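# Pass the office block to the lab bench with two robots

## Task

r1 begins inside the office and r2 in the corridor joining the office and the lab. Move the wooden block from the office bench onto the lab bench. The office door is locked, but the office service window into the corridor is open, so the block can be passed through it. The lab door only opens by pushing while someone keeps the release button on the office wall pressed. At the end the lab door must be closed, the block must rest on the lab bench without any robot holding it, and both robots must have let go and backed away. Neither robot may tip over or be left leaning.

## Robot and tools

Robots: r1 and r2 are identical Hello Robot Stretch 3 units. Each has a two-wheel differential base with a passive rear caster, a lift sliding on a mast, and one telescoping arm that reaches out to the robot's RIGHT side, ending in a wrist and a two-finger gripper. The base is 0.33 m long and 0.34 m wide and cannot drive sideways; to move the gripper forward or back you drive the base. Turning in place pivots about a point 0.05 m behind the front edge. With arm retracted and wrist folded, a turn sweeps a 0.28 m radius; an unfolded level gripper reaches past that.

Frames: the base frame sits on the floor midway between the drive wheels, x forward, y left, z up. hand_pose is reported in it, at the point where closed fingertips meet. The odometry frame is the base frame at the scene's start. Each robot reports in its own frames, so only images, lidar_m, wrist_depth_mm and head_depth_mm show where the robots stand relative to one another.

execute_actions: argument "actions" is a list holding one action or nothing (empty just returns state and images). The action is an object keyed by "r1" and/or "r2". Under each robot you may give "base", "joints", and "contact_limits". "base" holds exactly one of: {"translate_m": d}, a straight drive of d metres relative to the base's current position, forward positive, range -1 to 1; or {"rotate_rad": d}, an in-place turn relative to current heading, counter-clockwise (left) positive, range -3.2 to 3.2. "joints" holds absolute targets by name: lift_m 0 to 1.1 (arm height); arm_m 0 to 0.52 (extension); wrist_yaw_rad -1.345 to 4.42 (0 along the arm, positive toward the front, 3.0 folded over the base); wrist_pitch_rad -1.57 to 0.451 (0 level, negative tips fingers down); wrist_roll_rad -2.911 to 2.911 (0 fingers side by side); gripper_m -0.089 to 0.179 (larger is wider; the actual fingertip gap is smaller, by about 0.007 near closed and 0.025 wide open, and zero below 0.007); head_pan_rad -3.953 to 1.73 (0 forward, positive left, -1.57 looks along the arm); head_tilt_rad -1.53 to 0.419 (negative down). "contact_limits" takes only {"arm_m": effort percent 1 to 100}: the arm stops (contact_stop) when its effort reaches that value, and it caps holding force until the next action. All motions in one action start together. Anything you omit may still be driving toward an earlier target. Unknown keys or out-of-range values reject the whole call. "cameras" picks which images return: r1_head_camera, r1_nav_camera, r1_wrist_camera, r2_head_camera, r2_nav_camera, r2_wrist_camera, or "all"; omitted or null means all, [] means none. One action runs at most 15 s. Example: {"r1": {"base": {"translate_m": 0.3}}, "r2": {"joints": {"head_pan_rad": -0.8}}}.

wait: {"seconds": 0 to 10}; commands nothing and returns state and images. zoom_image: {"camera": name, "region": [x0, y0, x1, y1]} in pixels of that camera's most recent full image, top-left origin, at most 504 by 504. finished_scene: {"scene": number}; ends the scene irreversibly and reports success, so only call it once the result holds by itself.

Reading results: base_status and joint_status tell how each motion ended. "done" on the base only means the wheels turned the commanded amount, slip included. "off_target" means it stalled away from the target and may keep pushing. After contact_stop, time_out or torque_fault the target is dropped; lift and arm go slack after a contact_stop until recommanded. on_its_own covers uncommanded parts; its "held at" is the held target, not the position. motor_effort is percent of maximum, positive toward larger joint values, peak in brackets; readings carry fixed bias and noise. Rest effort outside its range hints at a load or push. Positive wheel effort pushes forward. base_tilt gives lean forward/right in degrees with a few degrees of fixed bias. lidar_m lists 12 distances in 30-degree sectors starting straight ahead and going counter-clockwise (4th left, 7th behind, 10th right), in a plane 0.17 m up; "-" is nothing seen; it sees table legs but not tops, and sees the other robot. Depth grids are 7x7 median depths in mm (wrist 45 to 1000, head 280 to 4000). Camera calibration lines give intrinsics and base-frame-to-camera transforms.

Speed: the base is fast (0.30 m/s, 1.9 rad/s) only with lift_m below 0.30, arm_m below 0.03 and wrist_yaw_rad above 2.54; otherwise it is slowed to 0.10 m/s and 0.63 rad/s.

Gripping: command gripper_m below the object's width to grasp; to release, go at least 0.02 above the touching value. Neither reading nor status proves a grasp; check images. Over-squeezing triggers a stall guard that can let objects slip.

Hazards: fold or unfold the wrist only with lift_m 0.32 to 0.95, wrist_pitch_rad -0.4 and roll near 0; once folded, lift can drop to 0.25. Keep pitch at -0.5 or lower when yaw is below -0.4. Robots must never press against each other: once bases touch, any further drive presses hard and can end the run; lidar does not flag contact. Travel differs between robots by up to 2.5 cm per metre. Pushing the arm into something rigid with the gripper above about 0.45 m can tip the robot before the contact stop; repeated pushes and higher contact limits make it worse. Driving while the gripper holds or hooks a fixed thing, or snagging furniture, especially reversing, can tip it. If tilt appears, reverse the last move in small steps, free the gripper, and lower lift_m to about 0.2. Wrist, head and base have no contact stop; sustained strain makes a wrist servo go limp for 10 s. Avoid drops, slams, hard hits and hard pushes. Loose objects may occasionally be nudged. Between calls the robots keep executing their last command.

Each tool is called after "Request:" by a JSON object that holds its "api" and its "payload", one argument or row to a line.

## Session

Request:
{"api": "execute_actions", "payload": {
  "actions": [
    {"r1":{"joints":{"head_pan_rad":-1.6,"head_tilt_rad":-0.4,"lift_m":0.28}},"r2":{"joints":{"head_pan_rad":-1.6,"head_tilt_rad":-0.4,"lift_m":0.28}}}
  ],
  "cameras": ["r1_nav_camera","r2_nav_camera"]
}}

Scene clock: 2.93 s.
r1.base_odometry: x=+0.000 y=+0.000 heading=+0.000 (m, m, rad; r1's odometry frame)
r1.turned_by_wheels: +0.000 (rad since the last result)
r1.turned_by_imu: -0.001 (rad since the last result)
r1.base_tilt: forward=-1.7 right=+1.0 (deg)
r1.lidar_m: 1.26 1.85 1.91 1.17 1.01 1.01 1.06 0.94 0.94 1.12 2.06 2.33
r1.head_depth_mm: 876 929 986 1045 1116 1201 1269 / 951 1016 1085 1153 1247 1355 1342 / 1051 1118 1202 1296 1411 1506 1345 / 1169 1255 1365 1486 1635 1648 1344 / 1316 1419 1567 1734 1922 1644 1343 / 1487 1643 1819 2072 2153 1667 1342 / 1739 1945 2191 2574 2183 1671 1350
r1.base_status: not commanded
r1.joint_positions: lift_m=+0.280 arm_m=-0.002 wrist_yaw_rad=+2.920 wrist_pitch_rad=-0.316 wrist_roll_rad=-0.018 gripper_m=+0.037 head_pan_rad=-1.593 head_tilt_rad=-0.395
r1.joint_status: all done
r1.motor_effort: left_wheel=-1(1) right_wheel=+0(0) lift_m=+35(37) arm_m=-1(0) wrist_yaw_rad=-1(0) wrist_pitch_rad=+4(4) wrist_roll_rad=+0(0) gripper_m=+0(0) head_pan_rad=-4(40) head_tilt_rad=-1(21) (%)
r1.hand_pose: x=+0.0306 y=+0.0874 z=+0.3163 quat_wxyz=(+0.188, +0.700, +0.036, +0.688) (m; r1's base frame)
r1.wrist_depth_mm: - - - - - - - / - - - - - - - / - - - - - - - / - 922 941 933 941 967 981 / 693 707 735 710 713 727 730 / 579 - - 582 616 597 596 / 477 - 493 496 481 504 503
r2.base_odometry: x=+0.000 y=+0.000 heading=+0.000 (m, m, rad; r2's odometry frame)
r2.turned_by_wheels: +0.000 (rad since the last result)
r2.turned_by_imu: +0.000 (rad since the last result)
r2.base_tilt: forward=-0.8 right=+2.8 (deg)
r2.lidar_m: 0.82 0.78 0.81 0.81 0.77 0.79 0.93 0.89 0.99 1.20 3.03 1.16
r2.head_depth_mm: 977 1046 1113 1191 1263 1343 1379 / 1047 1105 1151 1239 1335 1463 1433 / 1169 1239 1314 1405 1511 1601 1436 / 1325 1415 1526 1642 1780 1768 1424 / 1536 1633 1791 1951 2103 1764 1430 / 1806 1981 2174 2434 2289 1755 1429 / 2210 2450 2782 2966 2298 1759 1427
r2.base_status: not commanded
r2.joint_positions: lift_m=+0.280 arm_m=+0.002 wrist_yaw_rad=+3.088 wrist_pitch_rad=-0.386 wrist_roll_rad=+0.016 gripper_m=+0.037 head_pan_rad=-1.593 head_tilt_rad=-0.395
r2.joint_status: all done
r2.motor_effort: left_wheel=-1(1) right_wheel=+0(0) lift_m=+27(34) arm_m=+0(0) wrist_yaw_rad=+0(1) wrist_pitch_rad=+7(7) wrist_roll_rad=+0(0) gripper_m=+0(0) head_pan_rad=-3(36) head_tilt_rad=-2(19) (%)
r2.hand_pose: x=-0.0091 y=+0.0813 z=+0.3002 quat_wxyz=(+0.155, +0.703, +0.116, +0.685) (m; r2's base frame)
r2.wrist_depth_mm: 593 646 813 912 971 773 637 / 627 696 858 - - 807 658 / 664 734 959 - - 847 685 / 687 750 834 821 837 823 688 / 631 643 - 664 671 671 663 / 522 526 - 550 550 550 549 / 458 - - - 451 466 477
pictures: r1_nav_camera (sideways: a quarter turn counterclockwise sets it upright), r2_nav_camera (sideways: a quarter turn counterclockwise sets it upright)
camera_calibration (this result's frames):
r1_nav_camera: T_world_to_cam=[[0.0336066, -0.4092, 0.911826, -1.14403], [-0.997368, 0.0449231, 0.0569195, -0.0168565], [-0.0642534, -0.911338, -0.406613, 0.486834], [0, 0, 0, 1]] pos_world=[0.0529157, -0.0237114, 1.24207]
r2_nav_camera: T_world_to_cam=[[-0.0244358, -0.377613, 0.925641, -1.15831], [-0.999556, -0.00654154, -0.0290557, 0.0919557], [0.0170269, -0.925941, -0.377285, 0.442999], [0, 0, 0, 1]] pos_world=[0.0560679, -0.0265985, 1.24199]
Images, in order (width x height): r1_nav_camera 672x504, r2_nav_camera 672x504.

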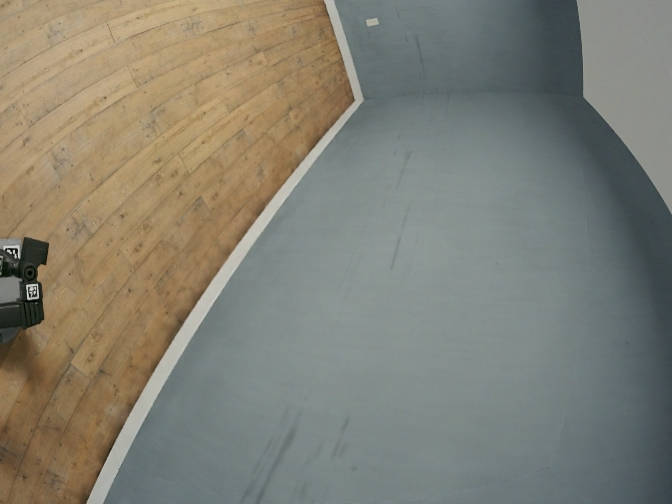

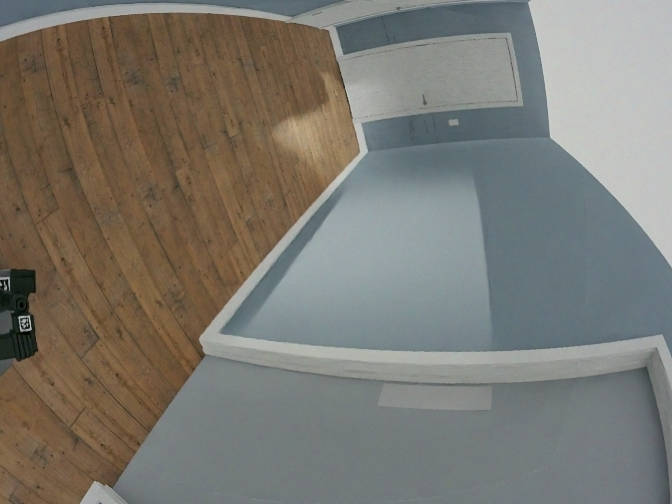

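Request:
{"api": "execute_actions", "payload": {
  "actions": [
    {"r1":{"base":{"rotate_rad":0.75},"joints":{"head_pan_rad":-0.1}},"r2":{"base":{"rotate_rad":2.11},"joints":{"head_pan_rad":-2.3}}}
  ],
  "cameras": ["r1_nav_camera","r2_nav_camera"]
}}

Scene clock: 5.63 s.
r1.base_odometry: x=+0.000 y=+0.000 heading=+0.750 (m, m, rad; r1's odometry frame)
r1.turned_by_wheels: +0.750 (rad since the last result)
r1.turned_by_imu: +0.751 (rad since the last result)
r1.base_tilt: forward=-1.8 right=+1.0 (deg)
r1.lidar_m: 3.82 1.44 1.07 1.01 1.05 0.97 0.94 0.97 1.35 3.29 2.33 1.26
r1.head_depth_mm: 3251 3500 3644 1831 2051 1599 1342 / 3239 3449 3774 2948 2066 1657 1334 / 3183 3439 3726 3180 2159 1653 1338 / 3181 3434 3685 3141 2205 1657 1344 / 3191 3403 3670 3180 2206 1658 1351 / 3111 3354 3620 3188 2190 1665 1350 / 3121 3315 3569 3031 2186 1668 1354
r1.base_status: done
r1.joint_positions: lift_m=+0.280 arm_m=-0.002 wrist_yaw_rad=+2.920 wrist_pitch_rad=-0.316 wrist_roll_rad=-0.018 gripper_m=+0.037 head_pan_rad=-0.107 head_tilt_rad=-0.395
r1.joint_status: all done
r1.motor_effort: left_wheel=-3(10) right_wheel=+3(9) lift_m=+35(35) arm_m=+0(0) wrist_yaw_rad=+0(0) wrist_pitch_rad=+4(4) wrist_roll_rad=+0(0) gripper_m=+0(0) head_pan_rad=+3(39) head_tilt_rad=-1(1) (%)
r1.hand_pose: x=+0.0306 y=+0.0874 z=+0.3163 quat_wxyz=(+0.188, +0.700, +0.036, +0.688) (m; r1's base frame)
r1.wrist_depth_mm: - 887 951 997 - - - / - 924 990 - - - - / - - - - - - - / - 919 941 924 937 940 961 / 689 704 734 703 739 725 748 / 568 - - 579 604 602 591 / 481 - 490 496 476 502 497
r2.base_odometry: x=+0.000 y=+0.000 heading=+2.110 (m, m, rad; r2's odometry frame)
r2.turned_by_wheels: +2.110 (rad since the last result)
r2.turned_by_imu: +2.118 (rad since the last result)
r2.base_tilt: forward=-0.8 right=+2.9 (deg)
r2.lidar_m: 0.77 0.80 0.92 0.89 1.00 1.23 3.24 1.14 0.82 0.78 0.81 0.81
r2.head_depth_mm: 3836 - 1802 1756 2027 1775 1434 / 1134 1240 1353 1499 1677 1730 1426 / 1021 1099 1194 1308 1451 1599 1431 / 927 995 1071 1160 1265 1394 1414 / 847 907 967 1042 1124 1218 1322 / 786 831 882 947 1015 1092 1188 / 728 770 811 861 923 989 1059
r2.base_status: done
r2.joint_positions: lift_m=+0.280 arm_m=+0.002 wrist_yaw_rad=+3.088 wrist_pitch_rad=-0.386 wrist_roll_rad=+0.016 gripper_m=+0.037 head_pan_rad=-2.293 head_tilt_rad=-0.395
r2.joint_status: all done
r2.motor_effort: left_wheel=-4(12) right_wheel=+2(13) lift_m=+26(27) arm_m=+0(1) wrist_yaw_rad=+0(1) wrist_pitch_rad=+6(7) wrist_roll_rad=+0(0) gripper_m=+0(0) head_pan_rad=-3(37) head_tilt_rad=-1(1) (%)
r2.hand_pose: x=-0.0091 y=+0.0813 z=+0.3002 quat_wxyz=(+0.155, +0.703, +0.116, +0.685) (m; r2's base frame)
r2.wrist_depth_mm: 866 907 926 945 892 909 877 / 971 996 - - 943 993 906 / 987 - - - - - 887 / 799 796 832 827 858 857 829 / 631 642 - 663 671 667 688 / 522 528 - 552 542 544 558 / 461 - - - 453 463 471
pictures: r1_nav_camera (sideways: a quarter turn counterclockwise sets it upright), r2_nav_camera (sideways: a quarter turn counterclockwise sets it upright)
camera_calibration (this result's frames):
r1_nav_camera: T_world_to_cam=[[0.411048, -0.00132903, 0.911613, -1.14606], [-0.129462, -0.989949, 0.0569314, -0.0221663], [0.902374, -0.141421, -0.407089, 0.481556], [0, 0, 0, 1]] pos_world=[0.0336719, 0.0446354, 1.24206]
r2_nav_camera: T_world_to_cam=[[-0.262531, -0.273509, 0.925349, -1.15647], [-0.76846, 0.639237, -0.0290777, 0.0905747], [-0.583564, -0.718727, -0.378, 0.447593], [0, 0, 0, 1]] pos_world=[0.027193, -0.0525071, 1.24196]
Images, in order (width x height): r1_nav_camera 672x504, r2_nav_camera 672x504.

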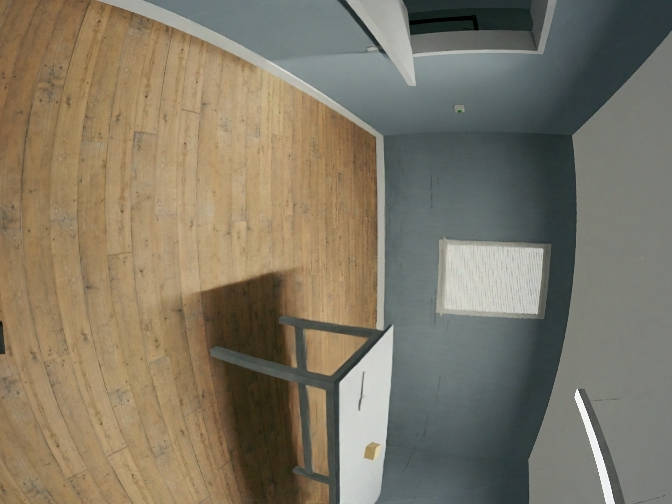

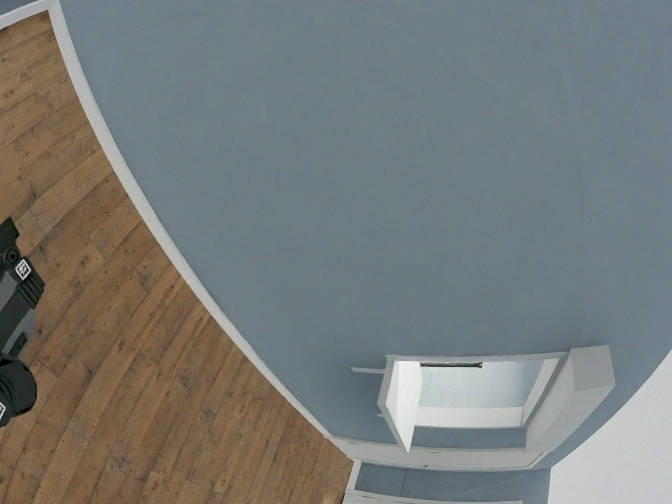

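Request:
{"api": "execute_actions", "payload": {
  "actions": [
    {"r1":{"base":{"rotate_rad":2.1},"joints":{"head_pan_rad":-2.3,"head_tilt_rad":-0.55}},"r2":{"base":{"translate_m":-0.5},"joints":{"head_pan_rad":-1.57}}}
  ],
  "cameras": []
}}

Request:
{"api": "execute_actions", "payload": {
  "actions": [
    {"r1":{"base":{"translate_m":-1}},"r2":{"base":{"translate_m":-1}}}
  ],
  "cameras": ["r1_head_camera","r2_nav_camera"]
}}

Scene clock: 9.20 s.
r1.base_odometry: x=+0.000 y=+0.000 heading=+2.850 (m, m, rad; r1's odometry frame)
r1.turned_by_wheels: +2.100 (rad since the last result)
r1.turned_by_imu: +2.100 (rad since the last result)
r1.base_tilt: forward=-1.8 right=+1.0 (deg)
r1.lidar_m: 1.05 0.97 0.94 0.97 1.34 3.29 2.33 1.26 3.83 1.45 1.06 1.01
r1.head_depth_mm: 3391 3696 1415 2074 1672 1449 1216 / 3280 3655 1830 2163 1806 1455 1218 / 3226 3603 3480 2397 1805 1452 1221 / 3183 3495 3495 2386 1794 1463 1218 / 3119 3461 3495 2398 1810 1467 1226 / 3127 3389 3584 2405 1826 1464 1227 / 3030 3338 3561 2411 1830 1471 1225
r1.base_status: done
r1.joint_positions: lift_m=+0.280 arm_m=-0.002 wrist_yaw_rad=+2.920 wrist_pitch_rad=-0.316 wrist_roll_rad=-0.018 gripper_m=+0.037 head_pan_rad=-2.293 head_tilt_rad=-0.544
r1.joint_status: all done
r1.motor_effort: left_wheel=-2(11) right_wheel=+3(11) lift_m=+35(35) arm_m=-1(1) wrist_yaw_rad=+0(0) wrist_pitch_rad=+4(4) wrist_roll_rad=+0(0) gripper_m=+0(0) head_pan_rad=-4(39) head_tilt_rad=-2(14) (%)
r1.hand_pose: x=+0.0306 y=+0.0874 z=+0.3163 quat_wxyz=(+0.188, +0.700, +0.036, +0.688) (m; r1's base frame)
r1.wrist_depth_mm: - - - 903 853 818 767 / - - - 980 917 869 809 / - - - - 956 912 875 / 906 902 912 941 945 914 867 / 689 708 734 715 726 728 743 / 567 - - 579 604 579 589 / 482 - 484 501 481 501 505
r2.base_odometry: x=+0.257 y=-0.429 heading=+2.110 (m, m, rad; r2's odometry frame)
r2.turned_by_wheels: +0.000 (rad since the last result)
r2.turned_by_imu: +0.002 (rad since the last result)
r2.base_tilt: forward=-0.8 right=+2.9 (deg)
r2.lidar_m: 1.27 1.27 1.00 0.96 0.91 1.22 3.18 1.15 0.83 0.79 0.82 1.11
r2.head_depth_mm: 672 718 775 840 916 1010 1119 / 668 715 772 832 909 995 1111 / 665 711 766 826 900 994 1101 / 661 704 758 824 895 982 1089 / 657 702 758 819 889 976 1075 / 654 697 749 813 879 962 1073 / 650 694 745 806 876 959 1060
r2.base_status: done
r2.joint_positions: lift_m=+0.280 arm_m=+0.002 wrist_yaw_rad=+3.088 wrist_pitch_rad=-0.386 wrist_roll_rad=+0.016 gripper_m=+0.037 head_pan_rad=-1.577 head_tilt_rad=-0.395
r2.joint_status: all done
r2.motor_effort: left_wheel=-2(12) right_wheel=+2(7) lift_m=+27(27) arm_m=+0(0) wrist_yaw_rad=-1(0) wrist_pitch_rad=+7(6) wrist_roll_rad=+0(0) gripper_m=+0(1) head_pan_rad=+4(36) head_tilt_rad=-2(1) (%)
r2.hand_pose: x=-0.0091 y=+0.0813 z=+0.3002 quat_wxyz=(+0.155, +0.703, +0.116, +0.685) (m; r2's base frame)
r2.wrist_depth_mm: 828 837 934 939 963 958 923 / 888 890 992 - - - 995 / 947 961 - - - - - / 782 801 838 846 840 862 876 / 626 633 - 661 670 677 684 / 527 529 - 543 547 548 555 / 453 - - - 453 466 465
pictures: none
No camera images: the call's "cameras" was empty. Leave "cameras" out to get every camera's image.

Scene clock: 14.30 s.
r1.base_odometry: x=+0.958 y=-0.288 heading=+2.850 (m, m, rad; r1's odometry frame)
r1.turned_by_wheels: +0.000 (rad since the last result)
r1.turned_by_imu: -0.003 (rad since the last result)
r1.base_tilt: forward=-1.8 right=+1.0 (deg)
r1.lidar_m: 1.94 1.50 1.44 1.50 2.05 2.43 1.33 1.29 1.24 0.62 1.97 1.88
r1.head_depth_mm: 2956 3242 3417 987 833 1448 1220 / 2832 3176 3369 988 819 1447 1222 / 2838 3156 3274 995 806 1448 1217 / 2770 3048 3295 992 796 1456 1224 / 2719 3020 3210 998 781 1472 1222 / 2679 2995 3091 1002 769 1470 1233 / 2624 2870 3142 1003 756 859 1171
r1.base_status: done
r1.joint_positions: lift_m=+0.280 arm_m=-0.002 wrist_yaw_rad=+2.920 wrist_pitch_rad=-0.316 wrist_roll_rad=-0.018 gripper_m=+0.037 head_pan_rad=-2.293 head_tilt_rad=-0.544
r1.joint_status: not commanded
r1.motor_effort: left_wheel=-1(12) right_wheel=+2(6) lift_m=+35(35) arm_m=-1(1) wrist_yaw_rad=+0(0) wrist_pitch_rad=+4(4) wrist_roll_rad=+0(0) gripper_m=+1(1) head_pan_rad=-4(5) head_tilt_rad=-2(2) (%)
r1.hand_pose: x=+0.0306 y=+0.0874 z=+0.3163 quat_wxyz=(+0.188, +0.700, +0.036, +0.688) (m; r1's base frame)
r1.wrist_depth_mm: - - - - - - - / - - - - - - - / - - - - - - - / 890 903 922 904 958 943 962 / 682 712 747 720 720 731 734 / 566 - - 582 608 583 593 / 479 - 487 495 481 493 500
r2.base_odometry: x=+0.770 y=-1.287 heading=+2.110 (m, m, rad; r2's odometry frame)
r2.turned_by_wheels: +0.000 (rad since the last result)
r2.turned_by_imu: +0.003 (rad since the last result)
r2.base_tilt: forward=-0.9 right=+3.0 (deg)
r2.lidar_m: 2.27 1.36 0.90 0.86 0.89 1.20 2.46 1.17 0.85 0.81 0.84 1.13
r2.head_depth_mm: - - - 1000 723 1028 1148 / - - - 992 723 1021 1134 / - - - 997 722 1008 1124 / - - 3744 995 720 1006 1113 / - - 3198 986 688 998 1107 / - - - 990 688 989 1094 / - - - 881 686 979 1086
r2.base_status: done
r2.joint_positions: lift_m=+0.280 arm_m=+0.002 wrist_yaw_rad=+3.088 wrist_pitch_rad=-0.386 wrist_roll_rad=+0.016 gripper_m=+0.037 head_pan_rad=-1.577 head_tilt_rad=-0.395
r2.joint_status: not commanded
r2.motor_effort: left_wheel=-2(12) right_wheel=+2(6) lift_m=+27(27) arm_m=+0(1) wrist_yaw_rad=-1(1) wrist_pitch_rad=+6(7) wrist_roll_rad=+0(0) gripper_m=+0(0) head_pan_rad=+3(4) head_tilt_rad=-3(1) (%)
r2.hand_pose: x=-0.0091 y=+0.0813 z=+0.3002 quat_wxyz=(+0.155, +0.703, +0.116, +0.685) (m; r2's base frame)
r2.wrist_depth_mm: 803 814 840 854 857 895 946 / 864 878 892 904 948 937 - / 929 936 971 997 999 - - / 814 809 835 840 837 862 883 / 630 634 - 669 658 677 675 / 524 524 - 551 547 547 563 / 456 - - - 451 468 471
pictures: r1_head_camera (sideways: a quarter turn clockwise sets it upright), r2_nav_camera (sideways: a quarter turn counterclockwise sets it upright)
camera_calibration (this result's frames):
r1_head_camera: T_world_to_cam=[[0.348285, 0.399925, -0.847796, 1.11852], [0.763716, -0.645485, 0.00925342, -0.0140904], [-0.543539, -0.650699, -0.530242, 0.649043], [0, 0, 0, 1]] pos_world=[-0.0260231, -0.0340891, 1.29256]
r2_nav_camera: T_world_to_cam=[[-0.0184962, -0.378761, 0.92531, -1.15791], [-0.99933, -0.0222432, -0.0290807, 0.0919869], [0.0315964, -0.925227, -0.378095, 0.443965], [0, 0, 0, 1]] pos_world=[0.0564805, -0.0257565, 1.24196]
Images, in order (width x height): r1_head_camera 896x504, r2_nav_camera 672x504.

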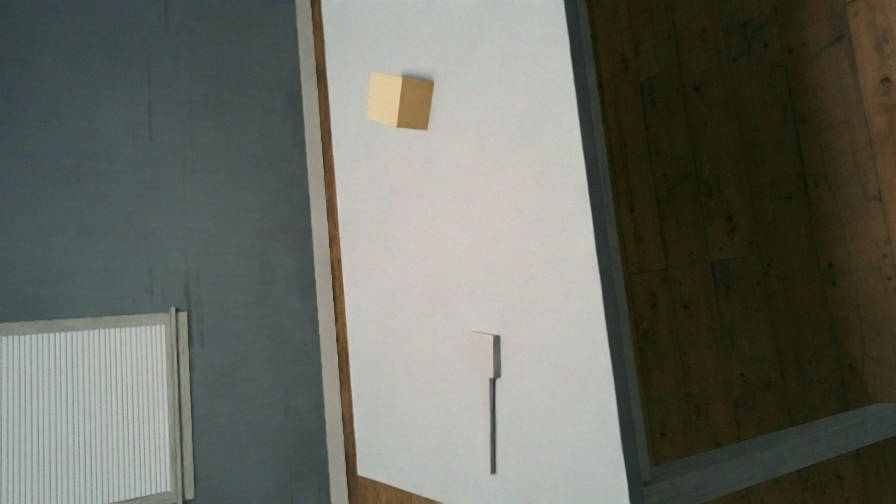

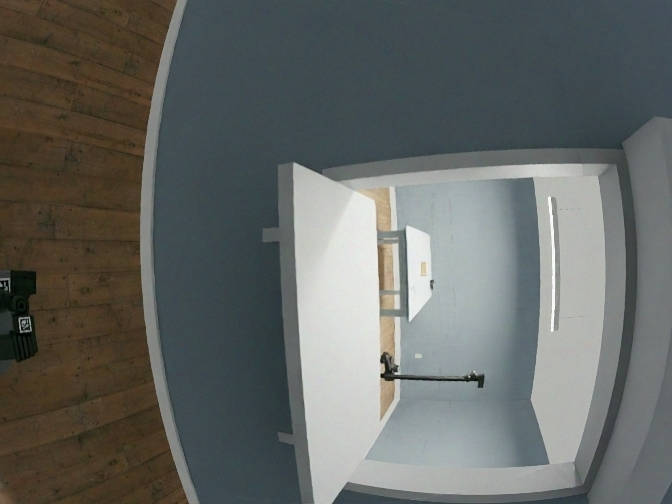

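Request:
{"api": "execute_actions", "payload": {
  "actions": [
    {"r1":{"base":{"translate_m":-0.25},"joints":{"lift_m":0.6,"wrist_pitch_rad":-0.4,"head_pan_rad":-1.57}},"r2":{"joints":{"lift_m":0.6}}}
  ],
  "cameras": []
}}

Request:
{"api": "execute_actions", "payload": {
  "actions": [
    {"r1":{"base":{"rotate_rad":-0.63},"joints":{"lift_m":0.84,"wrist_yaw_rad":-0.2,"gripper_m":0.17}},"r2":{"joints":{"lift_m":0.87,"wrist_yaw_rad":0,"gripper_m":0.17}}}
  ],
  "cameras": []
}}

Request:
{"api": "execute_actions", "payload": {
  "actions": [
    {"r1":{"joints":{"lift_m":0.73,"wrist_pitch_rad":-0.1,"arm_m":0.27}},"r2":{"joints":{"wrist_pitch_rad":-0.1,"lift_m":0.89}}}
  ],
  "cameras": ["r1_head_camera","r1_wrist_camera"]
}}

Scene clock: 18.50 s.
r1.base_odometry: x=+1.197 y=-0.360 heading=+2.850 (m, m, rad; r1's odometry frame)
r1.turned_by_wheels: +0.000 (rad since the last result)
r1.turned_by_imu: -0.001 (rad since the last result)
r1.base_tilt: forward=-1.8 right=+1.0 (deg)
r1.lidar_m: 2.17 1.63 1.57 1.63 2.24 2.21 1.08 1.16 1.12 0.63 2.18 2.11
r1.head_depth_mm: 2617 2825 3061 986 747 618 1216 / 2780 2998 3249 987 747 655 1220 / 2896 3197 3349 992 752 1376 1215 / 3102 3423 3559 1042 752 1460 1229 / 2844 3075 3207 2413 804 960 1160 / 2549 2696 2898 2399 1757 1463 1228 / 2254 2371 2577 2450 1818 1462 1223
r1.base_status: done
r1.joint_positions: lift_m=+0.600 arm_m=-0.002 wrist_yaw_rad=+2.920 wrist_pitch_rad=-0.414 wrist_roll_rad=-0.018 gripper_m=+0.037 head_pan_rad=-1.577 head_tilt_rad=-0.544
r1.joint_status: all done
r1.motor_effort: left_wheel=-3(12) right_wheel=+2(6) lift_m=+49(52) arm_m=-1(1) wrist_yaw_rad=+0(0) wrist_pitch_rad=+3(4) wrist_roll_rad=+0(0) gripper_m=-1(2) head_pan_rad=+3(40) head_tilt_rad=-2(2) (%)
r1.hand_pose: x=+0.0281 y=+0.0765 z=+0.6134 quat_wxyz=(+0.221, +0.697, +0.070, +0.678) (m; r1's base frame)
r1.wrist_depth_mm: - - - - - - - / - - - - - - - / - - - - - - - / - - - - - - - / - - - - - - - / 885 - - 915 968 913 950 / 795 786 788 792 780 794 806
r2.base_odometry: x=+0.770 y=-1.287 heading=+2.110 (m, m, rad; r2's odometry frame)
r2.turned_by_wheels: +0.000 (rad since the last result)
r2.turned_by_imu: +0.000 (rad since the last result)
r2.base_tilt: forward=-0.8 right=+3.1 (deg)
r2.lidar_m: 2.27 1.35 0.90 0.86 0.89 1.20 2.46 1.17 0.85 0.81 0.84 1.14
r2.head_depth_mm: - - - 996 723 1025 1140 / - - - 1001 725 1016 1133 / - - - 997 720 1017 1125 / - - 3771 994 721 1006 1116 / - - 3179 990 689 1001 1108 / - - - 988 687 992 1095 / - - - 881 686 982 1084
r2.base_status: not commanded
r2.joint_positions: lift_m=+0.600 arm_m=+0.002 wrist_yaw_rad=+3.088 wrist_pitch_rad=-0.386 wrist_roll_rad=+0.016 gripper_m=+0.037 head_pan_rad=-1.577 head_tilt_rad=-0.395
r2.joint_status: all done
r2.motor_effort: left_wheel=-2(4) right_wheel=+3(3) lift_m=+47(48) arm_m=+0(0) wrist_yaw_rad=-1(1) wrist_pitch_rad=+7(7) wrist_roll_rad=+0(0) gripper_m=+1(0) head_pan_rad=+3(3) head_tilt_rad=-2(2) (%)
r2.hand_pose: x=-0.0091 y=+0.0813 z=+0.6195 quat_wxyz=(+0.155, +0.703, +0.116, +0.685) (m; r2's base frame)
r2.wrist_depth_mm: 793 824 815 841 862 876 962 / 872 877 903 921 925 958 - / 941 963 974 996 - - - / - - - - - - - / - - - - - - - / 933 956 - 965 961 985 - / 805 807 790 832 811 844 834
pictures: none
No camera images: the call's "cameras" was empty. Leave "cameras" out to get every camera's image.

Scene clock: 21.80 s.
r1.base_odometry: x=+1.197 y=-0.360 heading=+2.220 (m, m, rad; r1's odometry frame)
r1.turned_by_wheels: -0.630 (rad since the last result)
r1.turned_by_imu: -0.634 (rad since the last result)
r1.base_tilt: forward=-1.8 right=+1.0 (deg)
r1.lidar_m: 2.11 2.11 1.68 1.57 1.59 2.02 2.21 1.08 1.20 1.12 0.66 0.62
r1.head_depth_mm: 2681 2961 3188 987 748 657 1274 / 2675 2940 3176 949 748 658 - / 2661 2935 3157 921 755 637 - / 2629 2904 3120 995 752 661 1222 / 2620 2858 3117 999 752 662 1218 / 2595 2814 3086 1004 754 642 1230 / 2573 2803 3122 1005 757 645 1227
r1.base_status: done
r1.joint_positions: lift_m=+0.840 arm_m=-0.002 wrist_yaw_rad=-0.196 wrist_pitch_rad=-0.414 wrist_roll_rad=-0.018 gripper_m=+0.170 head_pan_rad=-1.577 head_tilt_rad=-0.544
r1.joint_status: all done
r1.motor_effort: left_wheel=+3(8) right_wheel=-2(5) lift_m=+48(50) arm_m=-1(0) wrist_yaw_rad=-3(3) wrist_pitch_rad=+4(3) wrist_roll_rad=+0(0) gripper_m=-1(82) head_pan_rad=+3(3) head_tilt_rad=-2(2) (%)
r1.hand_pose: x=-0.0654 y=-0.3634 z=+0.8533 quat_wxyz=(+0.681, +0.079, -0.696, -0.212) (m; r1's base frame)
r1.wrist_depth_mm: - - - - - - - / 678 693 728 680 758 755 795 / 487 491 498 503 512 525 530 / 373 375 377 384 388 394 398 / 313 306 307 311 325 347 - / - 257 271 366 - - - / - 963 - - - - 918
r2.base_odometry: x=+0.770 y=-1.287 heading=+2.110 (m, m, rad; r2's odometry frame)
r2.turned_by_wheels: +0.000 (rad since the last result)
r2.turned_by_imu: +0.000 (rad since the last result)
r2.base_tilt: forward=-1.0 right=+2.9 (deg)
r2.lidar_m: 2.27 1.35 0.90 0.86 0.89 1.20 2.45 1.17 0.85 0.81 0.84 1.13
r2.head_depth_mm: - - - 1004 724 1030 1141 / - - - 1001 723 1021 1120 / - - - 991 722 1019 1095 / - - 3783 994 721 1005 1082 / - - 3259 990 686 1001 1097 / - - - 989 687 994 1078 / - - - 877 687 981 1089
r2.base_status: not commanded
r2.joint_positions: lift_m=+0.870 arm_m=+0.002 wrist_yaw_rad=+0.002 wrist_pitch_rad=-0.387 wrist_roll_rad=+0.016 gripper_m=+0.170 head_pan_rad=-1.577 head_tilt_rad=-0.395
r2.joint_status: all done
r2.motor_effort: left_wheel=-3(3) right_wheel=+2(2) lift_m=+47(49) arm_m=+0(1) wrist_yaw_rad=-2(4) wrist_pitch_rad=+7(7) wrist_roll_rad=+0(0) gripper_m=+0(84) head_pan_rad=+4(4) head_tilt_rad=-2(2) (%)
r2.hand_pose: x=-0.0211 y=-0.3749 z=+0.8894 quat_wxyz=(+0.689, +0.136, -0.699, -0.137) (m; r2's base frame)
r2.wrist_depth_mm: 512 528 - - - - - / 546 357 369 379 396 410 423 / 605 610 609 617 613 617 624 / 670 676 682 668 675 678 682 / 746 737 737 741 751 745 752 / 813 830 829 853 847 856 847 / 964 947 938 970 953 996 966
pictures: none
No camera images: the call's "cameras" was empty. Leave "cameras" out to get every camera's image.

Scene clock: 25.03 s.
r1.base_odometry: x=+1.197 y=-0.360 heading=+2.220 (m, m, rad; r1's odometry frame)
r1.turned_by_wheels: +0.000 (rad since the last result)
r1.turned_by_imu: -0.001 (rad since the last result)
r1.base_tilt: forward=-1.8 right=+1.0 (deg)
r1.lidar_m: 2.11 2.12 1.68 1.57 1.59 2.03 2.21 1.08 1.20 1.12 0.65 0.62
r1.head_depth_mm: 2740 2974 3210 984 748 656 - / 2688 2968 3207 944 - 1378 1211 / 2694 2956 3116 923 - 1378 1216 / 2647 2928 3115 996 754 660 1214 / 2600 2822 3158 999 754 660 1224 / 2609 2830 3124 1002 757 643 1226 / 2605 2806 3073 1002 759 643 1223
r1.base_status: not commanded
r1.joint_positions: lift_m=+0.730 arm_m=+0.270 wrist_yaw_rad=-0.198 wrist_pitch_rad=-0.123 wrist_roll_rad=-0.018 gripper_m=+0.170 head_pan_rad=-1.577 head_tilt_rad=-0.544
r1.joint_status: all done
r1.motor_effort: left_wheel=+2(3) right_wheel=-2(2) lift_m=+35(46) arm_m=+2(1) wrist_yaw_rad=-2(3) wrist_pitch_rad=+6(7) wrist_roll_rad=+0(0) gripper_m=+0(0) head_pan_rad=+3(3) head_tilt_rad=-2(2) (%)
r1.hand_pose: x=-0.0708 y=-0.6611 z=+0.8135 quat_wxyz=(+0.705, -0.025, -0.700, -0.114) (m; r1's base frame)
r1.wrist_depth_mm: - - - - - - - / - - - - - - - / - - - - - - - / 444 444 409 274 470 481 492 / 314 300 299 279 308 318 313 / - 222 222 225 227 228 236 / - 176 179 178 181 174 179
r2.base_odometry: x=+0.770 y=-1.287 heading=+2.110 (m, m, rad; r2's odometry frame)
r2.turned_by_wheels: +0.000 (rad since the last result)
r2.turned_by_imu: +0.000 (rad since the last result)
r2.base_tilt: forward=-0.7 right=+2.8 (deg)
r2.lidar_m: 2.27 1.36 0.90 0.86 0.89 1.20 2.45 1.17 0.84 0.81 0.84 1.13
r2.head_depth_mm: - - - 1000 724 1030 1135 / - - - 1000 723 1002 1125 / - - - 999 721 1011 - / - - 3846 990 723 1006 - / - - 3194 992 687 996 1106 / - - - 989 688 979 1098 / - - - 880 684 983 1085
r2.base_status: not commanded
r2.joint_positions: lift_m=+0.890 arm_m=+0.002 wrist_yaw_rad=+0.002 wrist_pitch_rad=-0.123 wrist_roll_rad=+0.016 gripper_m=+0.170 head_pan_rad=-1.577 head_tilt_rad=-0.395
r2.joint_status: all done
r2.motor_effort: left_wheel=-2(2) right_wheel=+2(2) lift_m=+46(47) arm_m=+0(0) wrist_yaw_rad=-2(2) wrist_pitch_rad=+9(11) wrist_roll_rad=+0(0) gripper_m=+0(1) head_pan_rad=+3(4) head_tilt_rad=-2(1) (%)
r2.hand_pose: x=-0.0210 y=-0.3980 z=+0.9731 quat_wxyz=(+0.700, +0.044, -0.711, -0.043) (m; r2's base frame)
r2.wrist_depth_mm: 522 528 - - - - - / 539 545 - - - - - / 574 564 - - - - - / 593 490 503 521 536 548 568 / 610 366 378 380 381 382 390 / 646 653 658 659 667 655 677 / 688 699 687 697 691 711 713
pictures: r1_head_camera (sideways: a quarter turn clockwise sets it upright), r1_wrist_camera
camera_calibration (this result's frames):
r1_head_camera: T_world_to_cam=[[0.000245875, 0.530362, -0.847771, 1.12062], [0.999855, 0.0143294, 0.00925437, -0.0155321], [0.0170562, -0.84765, -0.530281, 0.645675], [0, 0, 0, 1]] pos_world=[0.00424151, -0.0468025, 1.29256]
r1_wrist_camera: T_world_to_cam=[[-0.975492, 0.213261, 0.0541822, 0.0236105], [0.00243549, 0.256692, -0.96649, 0.995884], [-0.220022, -0.942671, -0.250921, -0.272166], [0, 0, 0, 1]] pos_world=[-0.0392763, -0.517235, 0.892941]
Images, in order (width x height): r1_head_camera 896x504, r1_wrist_camera 644x364.

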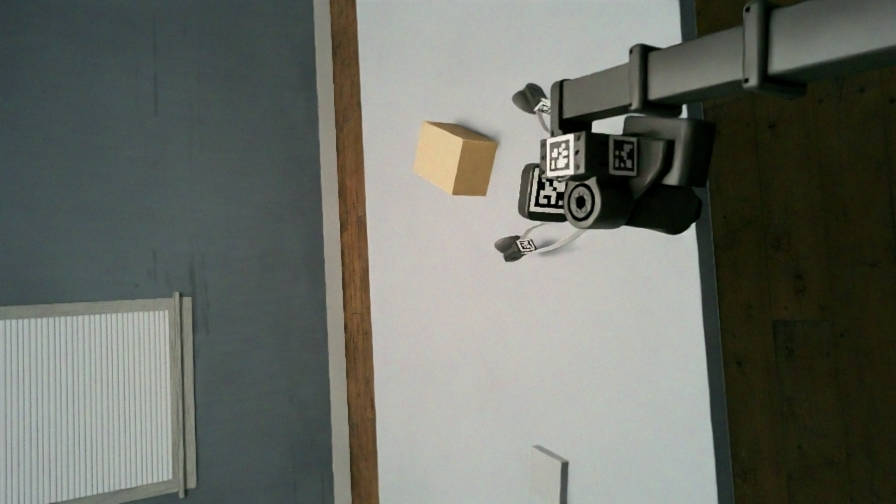

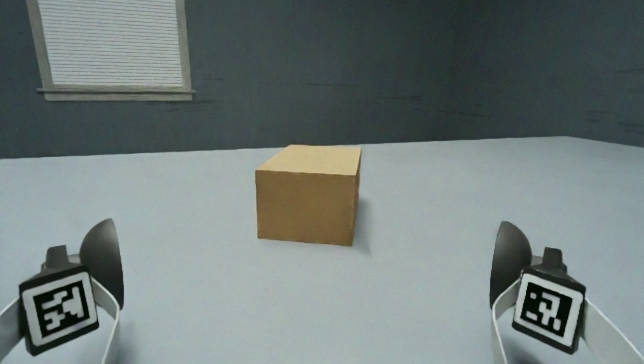

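Request:
{"api": "execute_actions", "payload": {
  "actions": [
    {"r1":{"base":{"translate_m":-0.04},"joints":{"lift_m":0.722,"arm_m":0.425}}}
  ],
  "cameras": ["r1_wrist_camera"]
}}

Request:
{"api": "execute_actions", "payload": {
  "actions": [
    {"r1":{"joints":{"gripper_m":0.035}}}
  ],
  "cameras": []
}}

Request:
{"api": "execute_actions", "payload": {
  "actions": [
    {"r1":{"joints":{"lift_m":0.77}}}
  ],
  "cameras": ["r1_wrist_camera"]
}}

Scene clock: 27.60 s.
r1.base_odometry: x=+1.221 y=-0.392 heading=+2.220 (m, m, rad; r1's odometry frame)
r1.turned_by_wheels: +0.000 (rad since the last result)
r1.turned_by_imu: +0.000 (rad since the last result)
r1.base_tilt: forward=-1.8 right=+1.0 (deg)
r1.lidar_m: 2.15 2.15 1.68 1.56 1.59 2.02 2.17 1.04 1.20 1.12 1.14 0.66
r1.head_depth_mm: 2727 2982 3229 989 748 654 - / 2688 2928 3207 1041 750 1346 1217 / 2664 2905 3125 1094 700 693 1217 / 2622 2869 3139 1017 752 660 1224 / 2589 2847 3125 997 754 661 1222 / 2590 2827 3123 999 754 662 1224 / 2602 2872 3074 1004 756 645 1229
r1.base_status: done
r1.joint_positions: lift_m=+0.722 arm_m=+0.425 wrist_yaw_rad=-0.198 wrist_pitch_rad=-0.123 wrist_roll_rad=-0.018 gripper_m=+0.170 head_pan_rad=-1.577 head_tilt_rad=-0.544
r1.joint_status: all done
r1.motor_effort: left_wheel=+2(4) right_wheel=-2(7) lift_m=+35(33) arm_m=+2(3) wrist_yaw_rad=-2(3) wrist_pitch_rad=+6(6) wrist_roll_rad=+0(0) gripper_m=+0(0) head_pan_rad=+3(3) head_tilt_rad=-2(2) (%)
r1.hand_pose: x=-0.0709 y=-0.8161 z=+0.8055 quat_wxyz=(+0.705, -0.025, -0.700, -0.114) (m; r1's base frame)
r1.wrist_depth_mm: - - - - - - - / - - - - - - - / - - - - - - - / 410 414 421 213 441 443 456 / 283 277 137 139 284 299 291 / - 187 117 113 201 213 220 / - 158 123 117 168 163 167
r2.base_odometry: x=+0.770 y=-1.287 heading=+2.110 (m, m, rad; r2's odometry frame)
r2.turned_by_wheels: +0.000 (rad since the last result)
r2.turned_by_imu: +0.000 (rad since the last result)
r2.base_tilt: forward=-0.9 right=+3.0 (deg)
r2.lidar_m: 2.27 1.36 0.89 0.86 0.88 1.20 2.45 1.17 0.84 0.81 0.84 1.13
r2.head_depth_mm: - - - 997 722 1025 1129 / - - - 1000 721 1000 1121 / - - - 996 724 1010 - / - - 3731 992 722 1006 - / - - 3190 992 688 999 1104 / - - - 989 687 981 1102 / - - - 879 686 986 1082
r2.base_status: not commanded
r2.joint_positions: lift_m=+0.890 arm_m=+0.002 wrist_yaw_rad=+0.002 wrist_pitch_rad=-0.123 wrist_roll_rad=+0.016 gripper_m=+0.170 head_pan_rad=-1.577 head_tilt_rad=-0.395
r2.joint_status: not commanded
r2.motor_effort: left_wheel=-3(3) right_wheel=+2(2) lift_m=+46(46) arm_m=+0(0) wrist_yaw_rad=-2(2) wrist_pitch_rad=+9(9) wrist_roll_rad=+0(0) gripper_m=+0(0) head_pan_rad=+4(4) head_tilt_rad=+0(2) (%)
r2.hand_pose: x=-0.0210 y=-0.3980 z=+0.9731 quat_wxyz=(+0.700, +0.044, -0.711, -0.043) (m; r2's base frame)
r2.wrist_depth_mm: 520 523 - - - - - / 543 558 - - - - - / 563 579 - - - - - / 591 489 502 523 537 549 576 / 615 368 375 376 378 383 386 / 635 661 659 660 661 668 684 / 701 684 693 699 700 714 726
pictures: r1_wrist_camera
camera_calibration (this result's frames):
r1_wrist_camera: T_world_to_cam=[[-0.975455, 0.213429, 0.0541802, 0.0571978], [0.00245644, 0.256584, -0.966519, 1.02789], [-0.220184, -0.942663, -0.25081, -0.420383], [0, 0, 0, 1]] pos_world=[-0.0392928, -0.672228, 0.884943]
Images, in order (width x height): r1_wrist_camera 644x364.

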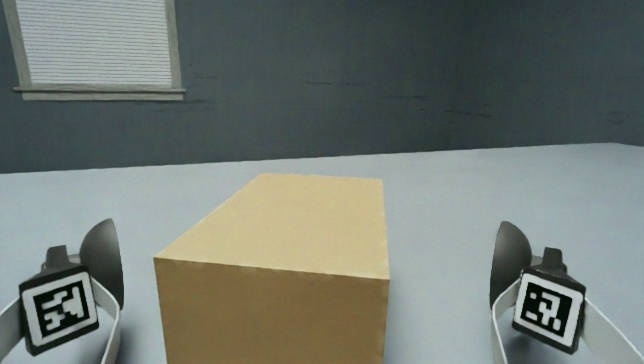

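Scene clock: 29.43 s.
r1.base_odometry: x=+1.221 y=-0.392 heading=+2.220 (m, m, rad; r1's odometry frame)
r1.turned_by_wheels: +0.000 (rad since the last result)
r1.turned_by_imu: +0.000 (rad since the last result)
r1.base_tilt: forward=-1.8 right=+1.0 (deg)
r1.lidar_m: 2.15 2.15 1.68 1.57 1.59 2.02 2.17 1.04 1.20 1.12 1.14 0.65
r1.head_depth_mm: 2707 2995 3204 989 748 654 - / 2687 2936 3167 1035 749 1343 1228 / 2657 2906 3149 1093 702 695 1218 / 2674 2909 3133 994 751 660 1225 / 2612 2859 3096 1001 755 661 1229 / 2613 2832 3155 999 754 662 1228 / 2588 2838 3124 999 755 643 1231
r1.base_status: not commanded
r1.joint_positions: lift_m=+0.722 arm_m=+0.425 wrist_yaw_rad=-0.198 wrist_pitch_rad=-0.123 wrist_roll_rad=-0.018 gripper_m=+0.036 head_pan_rad=-1.577 head_tilt_rad=-0.544
r1.joint_status: all done
r1.motor_effort: left_wheel=+2(3) right_wheel=-2(4) lift_m=+35(35) arm_m=+2(2) wrist_yaw_rad=-2(2) wrist_pitch_rad=+6(6) wrist_roll_rad=+0(0) gripper_m=-23(96) head_pan_rad=+3(3) head_tilt_rad=-2(2) (%)
r1.hand_pose: x=-0.0710 y=-0.8161 z=+0.8055 quat_wxyz=(+0.705, -0.025, -0.700, -0.114) (m; r1's base frame)
r1.wrist_depth_mm: - - - - - - - / - - - - - - - / - - - - - - - / 412 416 425 212 439 446 455 / 275 278 138 139 156 289 293 / 204 - 126 123 119 214 217 / 170 158 133 128 142 168 169
r2.base_odometry: x=+0.770 y=-1.287 heading=+2.110 (m, m, rad; r2's odometry frame)
r2.turned_by_wheels: +0.000 (rad since the last result)
r2.turned_by_imu: +0.000 (rad since the last result)
r2.base_tilt: forward=-1.0 right=+2.8 (deg)
r2.lidar_m: 2.28 1.36 0.90 0.86 0.89 1.20 2.46 1.17 0.85 0.81 0.84 1.14
r2.head_depth_mm: - - - 998 722 1028 1138 / - - - 995 725 1003 1125 / - - - 997 721 1019 - / - - 3799 996 720 1005 - / - - 3200 988 689 998 1105 / - - - 987 685 977 1098 / - - - 878 684 985 1079
r2.base_status: not commanded
r2.joint_positions: lift_m=+0.890 arm_m=+0.002 wrist_yaw_rad=+0.002 wrist_pitch_rad=-0.123 wrist_roll_rad=+0.016 gripper_m=+0.170 head_pan_rad=-1.577 head_tilt_rad=-0.395
r2.joint_status: not commanded
r2.motor_effort: left_wheel=-3(3) right_wheel=+3(2) lift_m=+46(46) arm_m=+0(0) wrist_yaw_rad=-3(3) wrist_pitch_rad=+9(9) wrist_roll_rad=+0(0) gripper_m=+0(0) head_pan_rad=+4(3) head_tilt_rad=-2(1) (%)
r2.hand_pose: x=-0.0210 y=-0.3980 z=+0.9731 quat_wxyz=(+0.700, +0.044, -0.711, -0.043) (m; r2's base frame)
r2.wrist_depth_mm: 523 524 - - - - - / 547 552 - - - - - / 567 575 - - - - - / 593 496 501 521 538 550 573 / 605 371 375 374 383 382 387 / 660 657 666 668 666 670 690 / 698 686 700 708 709 714 711
pictures: none
No camera images: the call's "cameras" was empty. Leave "cameras" out to get every camera's image.

Scene clock: 30.70 s.
r1.base_odometry: x=+1.221 y=-0.392 heading=+2.220 (m, m, rad; r1's odometry frame)
r1.turned_by_wheels: +0.000 (rad since the last result)
r1.turned_by_imu: +0.000 (rad since the last result)
r1.base_tilt: forward=-1.8 right=+1.0 (deg)
r1.lidar_m: 2.15 2.15 1.68 1.56 1.58 2.03 2.17 1.04 1.20 1.12 1.14 0.66
r1.head_depth_mm: 2713 2987 3223 986 772 - - / 2722 2943 3180 1091 722 1347 1216 / 2670 2904 3120 - 728 696 1224 / 2639 2906 3173 995 752 660 1221 / 2631 2877 3141 995 753 661 1228 / 2611 2880 3115 1000 756 662 1226 / 2616 2818 3101 1000 756 644 1232
r1.base_status: not commanded
r1.joint_positions: lift_m=+0.770 arm_m=+0.425 wrist_yaw_rad=-0.198 wrist_pitch_rad=-0.141 wrist_roll_rad=-0.018 gripper_m=+0.042 head_pan_rad=-1.577 head_tilt_rad=-0.544
r1.joint_status: all done
r1.on_its_own: gripper_m is held at +0.041, not at your +0.035, by its stall guard, which is still easing
r1.motor_effort: left_wheel=+3(2) right_wheel=-1(2) lift_m=+51(60) arm_m=+2(2) wrist_yaw_rad=-1(1) wrist_pitch_rad=+11(11) wrist_roll_rad=+0(0) gripper_m=-21(24) head_pan_rad=+3(3) head_tilt_rad=-1(2) (%)
r1.hand_pose: x=-0.0708 y=-0.8151 z=+0.8486 quat_wxyz=(+0.704, -0.019, -0.700, -0.120) (m; r1's base frame)
r1.wrist_depth_mm: - - - - - - - / - - - - - - - / - - - - - - - / - - - 558 574 581 584 / 363 370 152 228 391 381 388 / 274 - 128 124 122 287 290 / 229 214 126 123 166 229 229
r2.base_odometry: x=+0.770 y=-1.287 heading=+2.110 (m, m, rad; r2's odometry frame)
r2.turned_by_wheels: +0.000 (rad since the last result)
r2.turned_by_imu: +0.000 (rad since the last result)
r2.base_tilt: forward=-0.8 right=+3.1 (deg)
r2.lidar_m: 2.27 1.35 0.90 0.86 0.89 1.20 2.46 1.17 0.84 0.81 0.84 1.13
r2.head_depth_mm: - - - 1002 724 1028 1140 / - - - 998 723 1008 1125 / - - - 993 722 1015 - / - - 3184 995 719 1006 - / - - 3218 992 687 995 1102 / - - - 992 687 976 1100 / - - - 881 686 982 1086
r2.base_status: not commanded
r2.joint_positions: lift_m=+0.890 arm_m=+0.002 wrist_yaw_rad=+0.002 wrist_pitch_rad=-0.123 wrist_roll_rad=+0.016 gripper_m=+0.170 head_pan_rad=-1.577 head_tilt_rad=-0.395
r2.joint_status: not commanded
r2.motor_effort: left_wheel=-3(4) right_wheel=+2(2) lift_m=+46(46) arm_m=+0(0) wrist_yaw_rad=-3(3) wrist_pitch_rad=+9(9) wrist_roll_rad=+0(0) gripper_m=+0(0) head_pan_rad=+4(4) head_tilt_rad=-1(1) (%)
r2.hand_pose: x=-0.0210 y=-0.3980 z=+0.9731 quat_wxyz=(+0.700, +0.044, -0.711, -0.043) (m; r2's base frame)
r2.wrist_depth_mm: 519 526 - - - - - / 546 558 - - - - - / 558 571 - - - - - / 596 492 500 522 536 548 577 / 612 367 373 377 381 384 382 / 646 655 661 663 666 667 677 / 684 683 683 695 698 712 715
pictures: r1_wrist_camera
camera_calibration (this result's frames):
r1_wrist_camera: T_world_to_cam=[[-0.975505, 0.213125, 0.0544791, 0.0541827], [0.00593468, 0.273065, -0.961977, 1.07914], [-0.219898, -0.93809, -0.267641, -0.390586], [0, 0, 0, 1]] pos_world=[-0.0394379, -0.672626, 0.930615]
Images, in order (width x height): r1_wrist_camera 644x364.

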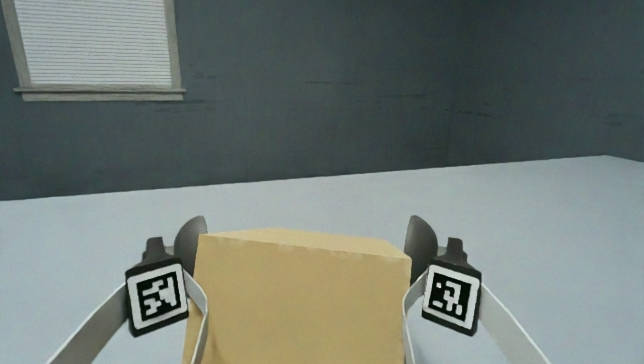

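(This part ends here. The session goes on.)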